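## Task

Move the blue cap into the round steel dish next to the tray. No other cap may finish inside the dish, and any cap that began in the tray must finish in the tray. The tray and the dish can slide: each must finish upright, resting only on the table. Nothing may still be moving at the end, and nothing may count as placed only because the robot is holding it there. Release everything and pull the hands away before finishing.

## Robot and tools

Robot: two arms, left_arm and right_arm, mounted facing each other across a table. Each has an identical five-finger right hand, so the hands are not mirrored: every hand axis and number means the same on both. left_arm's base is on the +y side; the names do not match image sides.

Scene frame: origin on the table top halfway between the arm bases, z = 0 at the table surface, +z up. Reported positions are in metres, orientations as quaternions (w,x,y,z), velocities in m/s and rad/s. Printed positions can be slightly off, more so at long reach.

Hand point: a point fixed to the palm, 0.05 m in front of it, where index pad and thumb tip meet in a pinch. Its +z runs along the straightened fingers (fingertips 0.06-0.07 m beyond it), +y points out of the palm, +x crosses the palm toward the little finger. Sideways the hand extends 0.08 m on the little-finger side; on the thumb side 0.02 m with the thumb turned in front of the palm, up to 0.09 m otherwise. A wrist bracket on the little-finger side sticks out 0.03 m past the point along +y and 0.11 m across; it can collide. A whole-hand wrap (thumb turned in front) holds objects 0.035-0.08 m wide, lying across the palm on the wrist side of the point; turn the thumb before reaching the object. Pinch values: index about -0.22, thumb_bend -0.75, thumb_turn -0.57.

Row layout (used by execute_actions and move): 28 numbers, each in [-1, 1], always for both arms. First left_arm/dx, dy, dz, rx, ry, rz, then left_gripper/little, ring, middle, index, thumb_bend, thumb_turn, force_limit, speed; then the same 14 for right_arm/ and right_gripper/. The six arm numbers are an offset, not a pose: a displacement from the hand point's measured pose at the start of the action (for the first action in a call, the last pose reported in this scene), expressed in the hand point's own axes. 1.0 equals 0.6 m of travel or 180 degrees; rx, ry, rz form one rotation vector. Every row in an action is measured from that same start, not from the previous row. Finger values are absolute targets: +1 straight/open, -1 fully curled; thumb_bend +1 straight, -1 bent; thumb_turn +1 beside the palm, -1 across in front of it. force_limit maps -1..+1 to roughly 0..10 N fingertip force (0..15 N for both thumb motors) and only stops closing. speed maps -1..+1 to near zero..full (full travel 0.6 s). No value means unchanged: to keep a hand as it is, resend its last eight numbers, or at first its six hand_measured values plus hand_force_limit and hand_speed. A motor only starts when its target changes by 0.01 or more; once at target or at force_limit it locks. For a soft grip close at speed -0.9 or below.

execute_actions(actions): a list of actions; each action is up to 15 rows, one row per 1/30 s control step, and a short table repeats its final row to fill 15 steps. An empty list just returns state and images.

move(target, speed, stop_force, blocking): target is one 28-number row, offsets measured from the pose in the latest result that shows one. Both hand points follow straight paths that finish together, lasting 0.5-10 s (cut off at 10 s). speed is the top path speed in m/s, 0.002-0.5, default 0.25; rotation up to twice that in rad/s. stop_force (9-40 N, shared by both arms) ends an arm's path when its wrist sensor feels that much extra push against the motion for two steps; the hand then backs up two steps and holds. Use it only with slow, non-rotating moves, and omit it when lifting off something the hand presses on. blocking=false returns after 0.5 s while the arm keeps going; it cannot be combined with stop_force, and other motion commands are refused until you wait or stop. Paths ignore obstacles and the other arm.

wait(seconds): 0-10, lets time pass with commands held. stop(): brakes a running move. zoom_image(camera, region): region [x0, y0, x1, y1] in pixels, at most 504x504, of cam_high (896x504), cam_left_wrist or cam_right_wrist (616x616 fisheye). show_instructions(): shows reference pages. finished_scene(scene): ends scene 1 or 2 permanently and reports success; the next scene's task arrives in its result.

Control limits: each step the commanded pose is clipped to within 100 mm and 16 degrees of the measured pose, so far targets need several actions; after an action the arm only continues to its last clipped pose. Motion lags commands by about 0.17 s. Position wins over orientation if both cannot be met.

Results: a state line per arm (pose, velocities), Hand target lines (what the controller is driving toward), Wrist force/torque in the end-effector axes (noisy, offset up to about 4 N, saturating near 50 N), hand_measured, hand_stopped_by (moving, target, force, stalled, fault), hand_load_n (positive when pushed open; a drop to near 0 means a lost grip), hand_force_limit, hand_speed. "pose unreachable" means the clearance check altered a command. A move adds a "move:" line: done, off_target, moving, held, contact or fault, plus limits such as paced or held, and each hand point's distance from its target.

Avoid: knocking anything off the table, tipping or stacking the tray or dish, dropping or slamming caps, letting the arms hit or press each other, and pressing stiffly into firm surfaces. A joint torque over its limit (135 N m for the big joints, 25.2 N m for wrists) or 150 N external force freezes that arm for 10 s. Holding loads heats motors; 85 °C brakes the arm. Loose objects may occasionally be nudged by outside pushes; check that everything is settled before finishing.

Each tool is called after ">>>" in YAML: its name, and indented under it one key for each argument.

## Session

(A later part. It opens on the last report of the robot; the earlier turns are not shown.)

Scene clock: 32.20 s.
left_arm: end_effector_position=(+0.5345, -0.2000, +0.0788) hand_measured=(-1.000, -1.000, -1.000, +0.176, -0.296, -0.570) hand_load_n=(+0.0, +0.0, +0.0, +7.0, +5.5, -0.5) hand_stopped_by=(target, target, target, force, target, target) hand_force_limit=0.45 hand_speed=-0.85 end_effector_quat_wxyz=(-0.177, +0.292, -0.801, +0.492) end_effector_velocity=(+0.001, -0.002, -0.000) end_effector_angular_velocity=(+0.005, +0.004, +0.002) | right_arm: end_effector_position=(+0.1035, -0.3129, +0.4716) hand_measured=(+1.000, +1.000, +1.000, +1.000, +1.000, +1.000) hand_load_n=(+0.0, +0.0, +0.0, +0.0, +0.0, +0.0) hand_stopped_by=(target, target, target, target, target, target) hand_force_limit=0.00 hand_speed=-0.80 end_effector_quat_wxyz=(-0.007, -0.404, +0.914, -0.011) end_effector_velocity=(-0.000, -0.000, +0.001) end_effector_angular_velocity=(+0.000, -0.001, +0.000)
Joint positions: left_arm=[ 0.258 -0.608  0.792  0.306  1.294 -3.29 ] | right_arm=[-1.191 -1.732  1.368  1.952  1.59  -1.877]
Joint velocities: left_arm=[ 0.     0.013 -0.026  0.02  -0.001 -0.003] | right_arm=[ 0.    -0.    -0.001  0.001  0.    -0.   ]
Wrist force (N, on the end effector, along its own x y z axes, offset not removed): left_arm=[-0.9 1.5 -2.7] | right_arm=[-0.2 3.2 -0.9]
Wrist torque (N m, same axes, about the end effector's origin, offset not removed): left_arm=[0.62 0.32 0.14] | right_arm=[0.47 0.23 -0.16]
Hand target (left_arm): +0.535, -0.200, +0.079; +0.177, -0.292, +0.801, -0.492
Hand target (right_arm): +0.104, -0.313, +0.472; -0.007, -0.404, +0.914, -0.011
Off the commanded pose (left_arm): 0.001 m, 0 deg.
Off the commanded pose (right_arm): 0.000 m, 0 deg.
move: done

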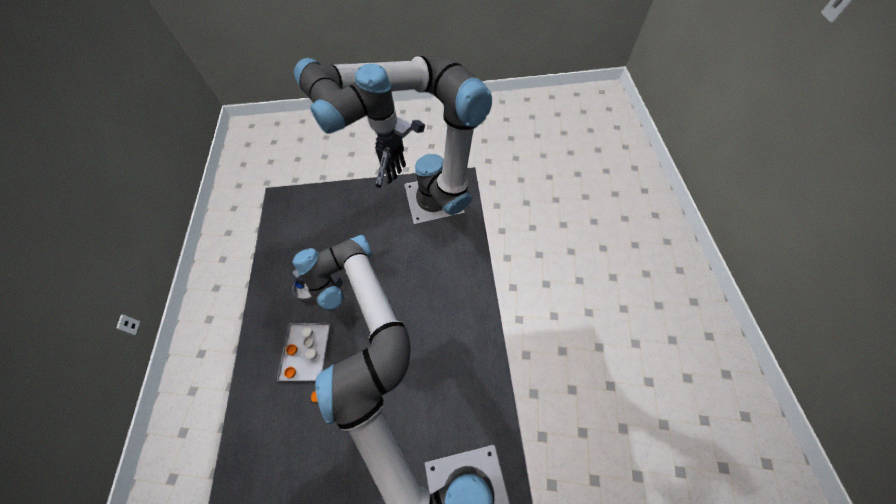

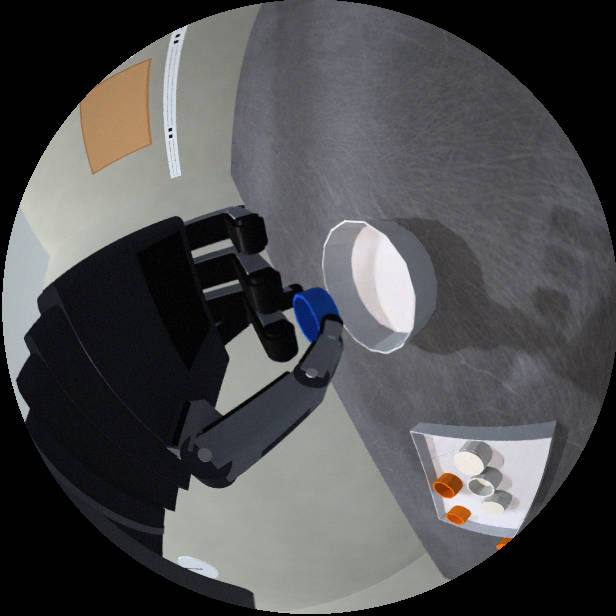

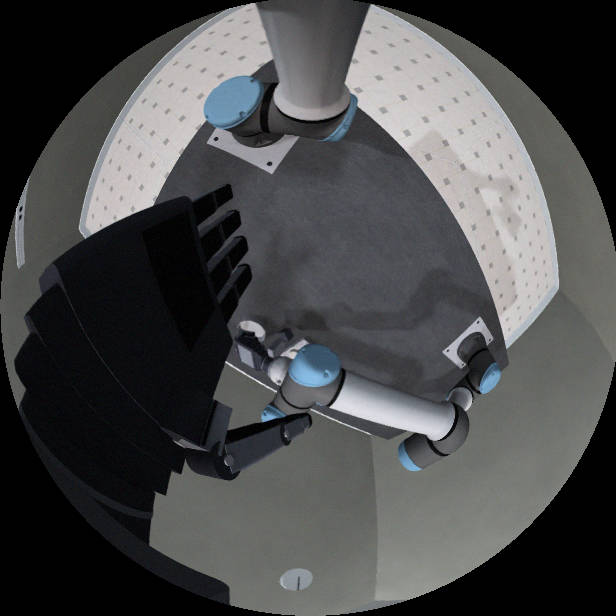

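>>> move:
  target: [0.008,0.074,0.038,0,0,0,-1,-1,-1,-0.25,-0.3,-0.57,0.45,-0.85,0,0,0,0,0,0,1,1,1,1,1,1,0,-0.8]
  speed: 0.02
  stop_force: 9

>>> move:
  target: [0,0,0,0,0,0,-1,-1,-1,0.27,-0.3,-0.57,0.45,-0.7,0,0,0,0,0,0,1,1,1,1,1,1,0,-0.8]

>>> move:
  target: [0,-0.18,-0.12,0,0,0,-1,-1,-1,0.27,-0.3,-0.57,0.45,-0.7,0,0,0,0,0,0,1,1,1,1,1,1,0,-0.8]
  speed: 0.1

Scene clock: 39.97 s.
left_arm: end_effector_position=(+0.5309, -0.2034, +0.0291) hand_measured=(-1.000, -1.000, -1.000, +0.176, -0.296, -0.570) hand_load_n=(+0.0, +0.0, +0.0, +7.0, +5.5, -0.5) hand_stopped_by=(target, target, target, force, target, target) hand_force_limit=0.45 hand_speed=-0.85 end_effector_quat_wxyz=(-0.177, +0.292, -0.801, +0.492) end_effector_velocity=(-0.001, -0.001, -0.002) end_effector_angular_velocity=(-0.000, -0.000, -0.001) | right_arm: end_effector_position=(+0.1035, -0.3129, +0.4716) hand_measured=(+1.000, +1.000, +1.000, +1.000, +1.000, +1.000) hand_load_n=(+0.0, +0.0, +0.0, +0.0, +0.0, +0.0) hand_stopped_by=(target, target, target, target, target, target) hand_force_limit=0.00 hand_speed=-0.80 end_effector_quat_wxyz=(-0.007, -0.404, +0.914, -0.011) end_effector_velocity=(-0.000, -0.000, -0.000) end_effector_angular_velocity=(-0.000, +0.001, -0.001)
Joint positions: left_arm=[ 0.251 -0.568  0.845  0.213  1.288 -3.293] | right_arm=[-1.191 -1.732  1.368  1.952  1.59  -1.877]
Joint velocities: left_arm=[-0.002  0.002  0.002 -0.004 -0.     0.   ] | right_arm=[-0.    -0.     0.001 -0.    -0.     0.   ]
Wrist force (N, on the end effector, along its own x y z axes, offset not removed): left_arm=[1.2 0.6 -1.4] | right_arm=[4.9 2.5 -1.7]
Wrist torque (N m, same axes, about the end effector's origin, offset not removed): left_arm=[0.38 0.00 0.20] | right_arm=[0.39 -0.48 0.32]
Hand target (left_arm): +0.531, -0.203, +0.029; +0.177, -0.292, +0.801, -0.492
Hand target (right_arm): +0.104, -0.313, +0.472; -0.007, -0.404, +0.914, -0.011
Off the commanded pose (left_arm): 0.000 m, 0 deg.
Off the commanded pose (right_arm): 0.000 m, 0 deg.
move: done

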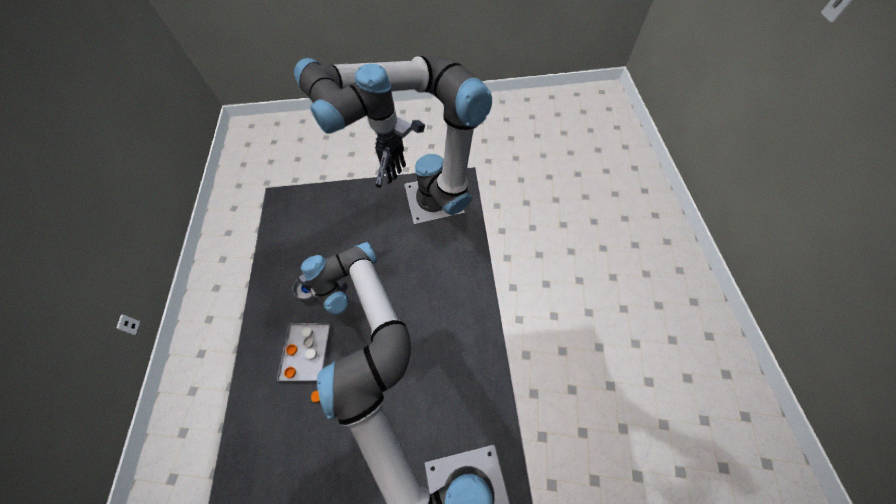

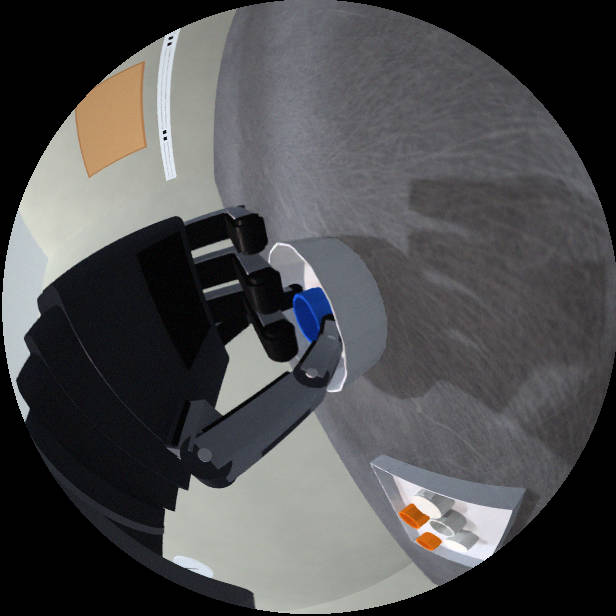

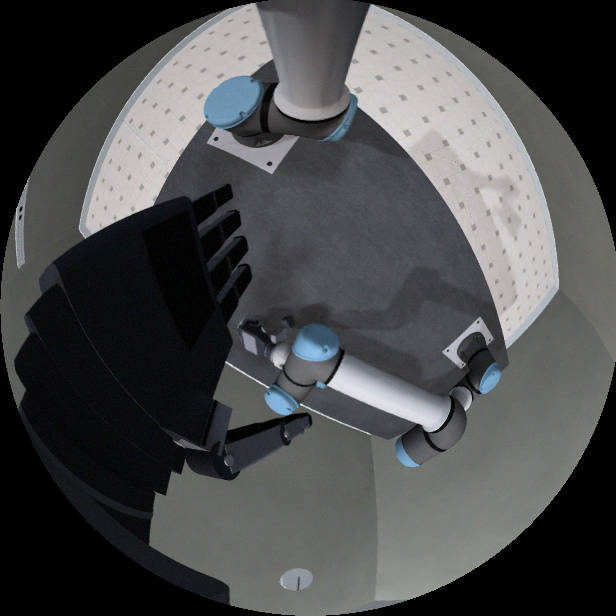

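Scene clock: 40.47 s.
left_arm: end_effector_position=(+0.5309, -0.2034, +0.0290) hand_measured=(-1.000, -1.000, -1.000, +0.270, -0.300, -0.570) hand_load_n=(+0.0, +0.0, +0.0, +0.0, +0.0, +0.0) hand_stopped_by=(target, target, target, target, target, target) hand_force_limit=0.45 hand_speed=-0.70 end_effector_quat_wxyz=(-0.177, +0.292, -0.801, +0.492) end_effector_velocity=(-0.002, -0.001, -0.000) end_effector_angular_velocity=(+0.000, +0.000, -0.002) | right_arm: end_effector_position=(+0.1035, -0.3129, +0.4716) hand_measured=(+1.000, +1.000, +1.000, +1.000, +1.000, +1.000) hand_load_n=(+0.0, +0.0, +0.0, +0.0, +0.0, +0.0) hand_stopped_by=(target, target, target, target, target, target) hand_force_limit=0.00 hand_speed=-0.80 end_effector_quat_wxyz=(-0.007, -0.404, +0.914, -0.011) end_effector_velocity=(+0.000, +0.000, +0.000) end_effector_angular_velocity=(+0.001, -0.001, -0.000)
Joint positions: left_arm=[ 0.251 -0.568  0.845  0.213  1.288 -3.293] | right_arm=[-1.191 -1.732  1.368  1.952  1.59  -1.877]
Joint velocities: left_arm=[-0.002  0.001 -0.     0.    -0.001 -0.001] | right_arm=[-0.    -0.    -0.001 -0.     0.     0.   ]
Wrist force (N, on the end effector, along its own x y z axes, offset not removed): left_arm=[-1.1 -0.2 -1.7] | right_arm=[-2.9 2.2 1.1]
Wrist torque (N m, same axes, about the end effector's origin, offset not removed): left_arm=[0.24 0.24 0.02] | right_arm=[0.29 0.50 -0.29]
Hand target (left_arm): +0.531, -0.203, +0.029; +0.177, -0.292, +0.801, -0.492
Hand target (right_arm): +0.104, -0.313, +0.472; -0.007, -0.404, +0.914, -0.011
Off the commanded pose (left_arm): 0.000 m, 0 deg.
Off the commanded pose (right_arm): 0.000 m, 0 deg.
move: done

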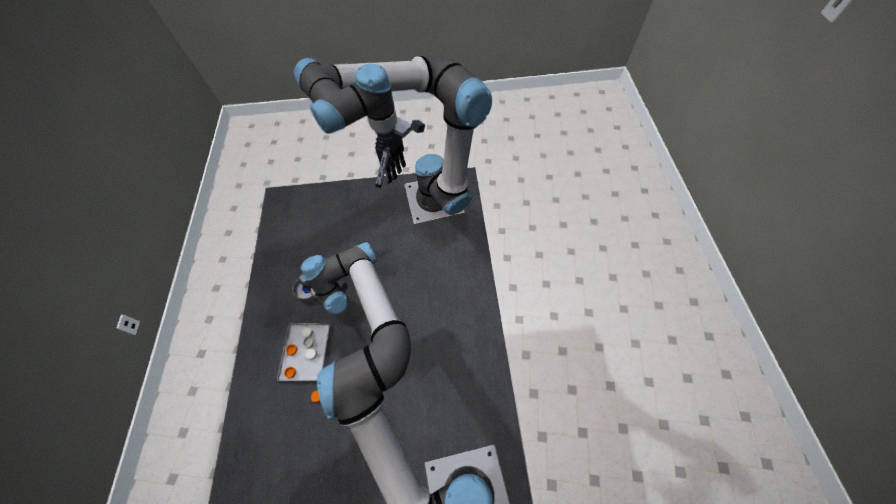

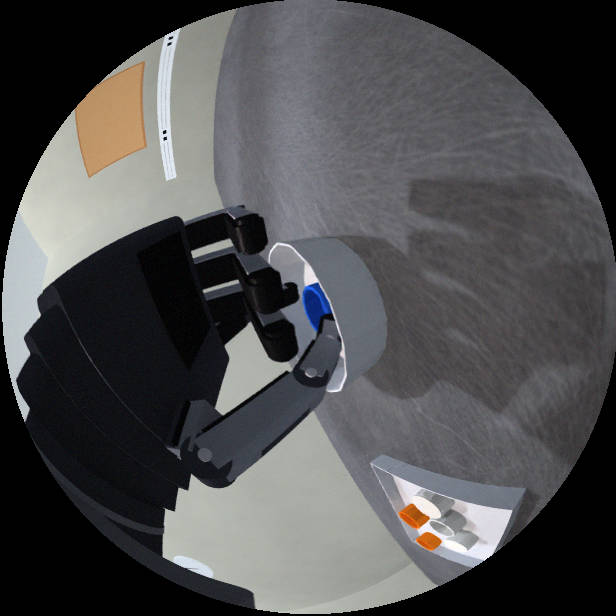

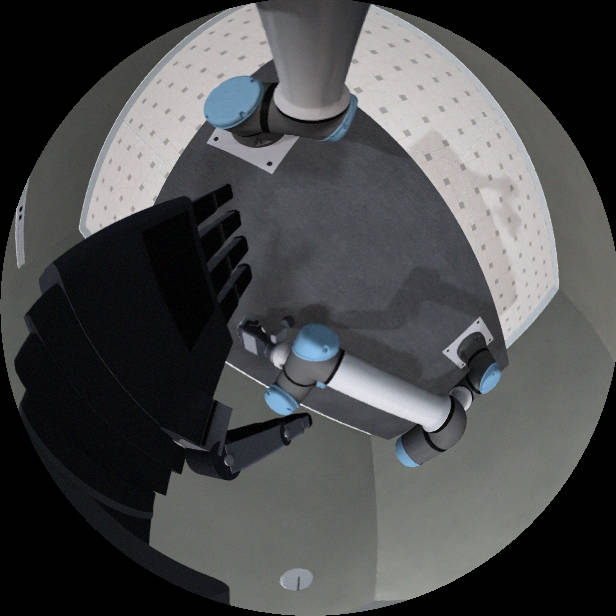

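Scene clock: 42.30 s.
left_arm: end_effector_position=(+0.5213, -0.1912, +0.1577) hand_measured=(-1.000, -1.000, -1.000, +0.270, -0.300, -0.570) hand_load_n=(+0.0, +0.0, +0.0, +0.0, +0.0, +0.0) hand_stopped_by=(target, target, target, target, target, target) hand_force_limit=0.45 hand_speed=-0.70 end_effector_quat_wxyz=(-0.177, +0.292, -0.801, +0.492) end_effector_velocity=(+0.000, +0.000, +0.002) end_effector_angular_velocity=(+0.001, -0.001, +0.000) | right_arm: end_effector_position=(+0.1035, -0.3129, +0.4716) hand_measured=(+1.000, +1.000, +1.000, +1.000, +1.000, +1.000) hand_load_n=(+0.0, +0.0, +0.0, +0.0, +0.0, +0.0) hand_stopped_by=(target, target, target, target, target, target) hand_force_limit=0.00 hand_speed=-0.80 end_effector_quat_wxyz=(-0.007, -0.404, +0.914, -0.011) end_effector_velocity=(-0.000, -0.000, -0.001) end_effector_angular_velocity=(-0.001, +0.001, +0.000)
Joint positions: left_arm=[ 0.245 -0.689  0.74   0.44   1.282 -3.296] | right_arm=[-1.191 -1.732  1.368  1.952  1.59  -1.877]
Joint velocities: left_arm=[ 0.    -0.001 -0.004  0.005 -0.001  0.001] | right_arm=[ 0.     0.     0.002 -0.    -0.    -0.   ]
Wrist force (N, on the end effector, along its own x y z axes, offset not removed): left_arm=[-2.3 1.0 -2.0] | right_arm=[-1.8 0.6 -2.3]
Wrist torque (N m, same axes, about the end effector's origin, offset not removed): left_arm=[0.53 0.56 0.00] | right_arm=[0.44 0.55 -0.12]
Hand target (left_arm): +0.521, -0.191, +0.158; +0.177, -0.292, +0.801, -0.492
Hand target (right_arm): +0.104, -0.313, +0.472; -0.007, -0.404, +0.914, -0.011
Off the commanded pose (left_arm): 0.000 m, 0 deg.
Off the commanded pose (right_arm): 0.000 m, 0 deg.
move: done

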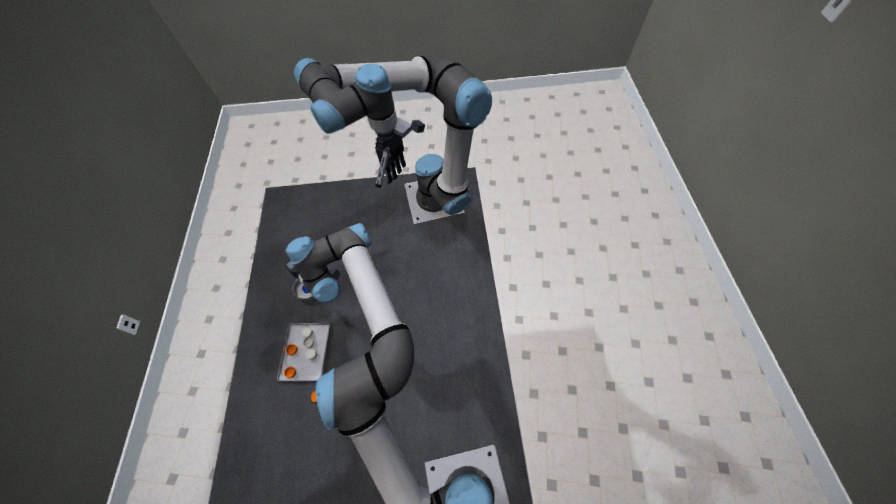

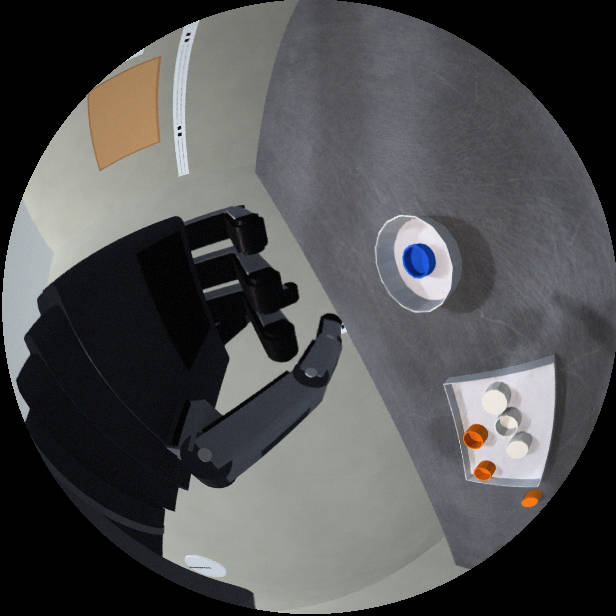

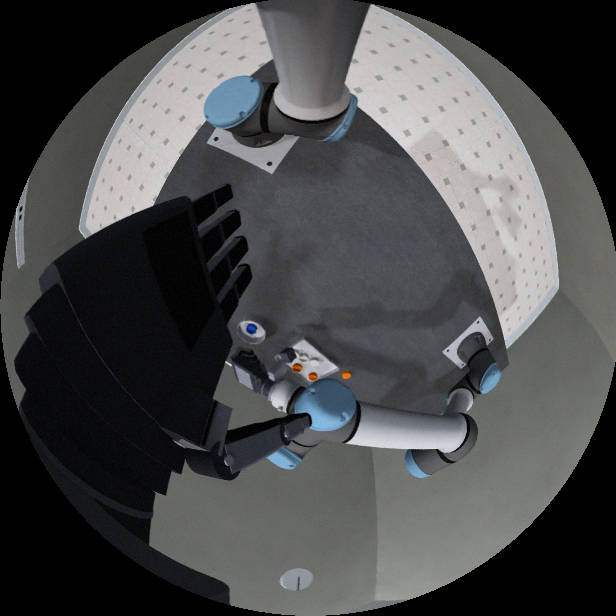

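>>> finished_scene:
  scene: 2

The scene is finished: the task was done.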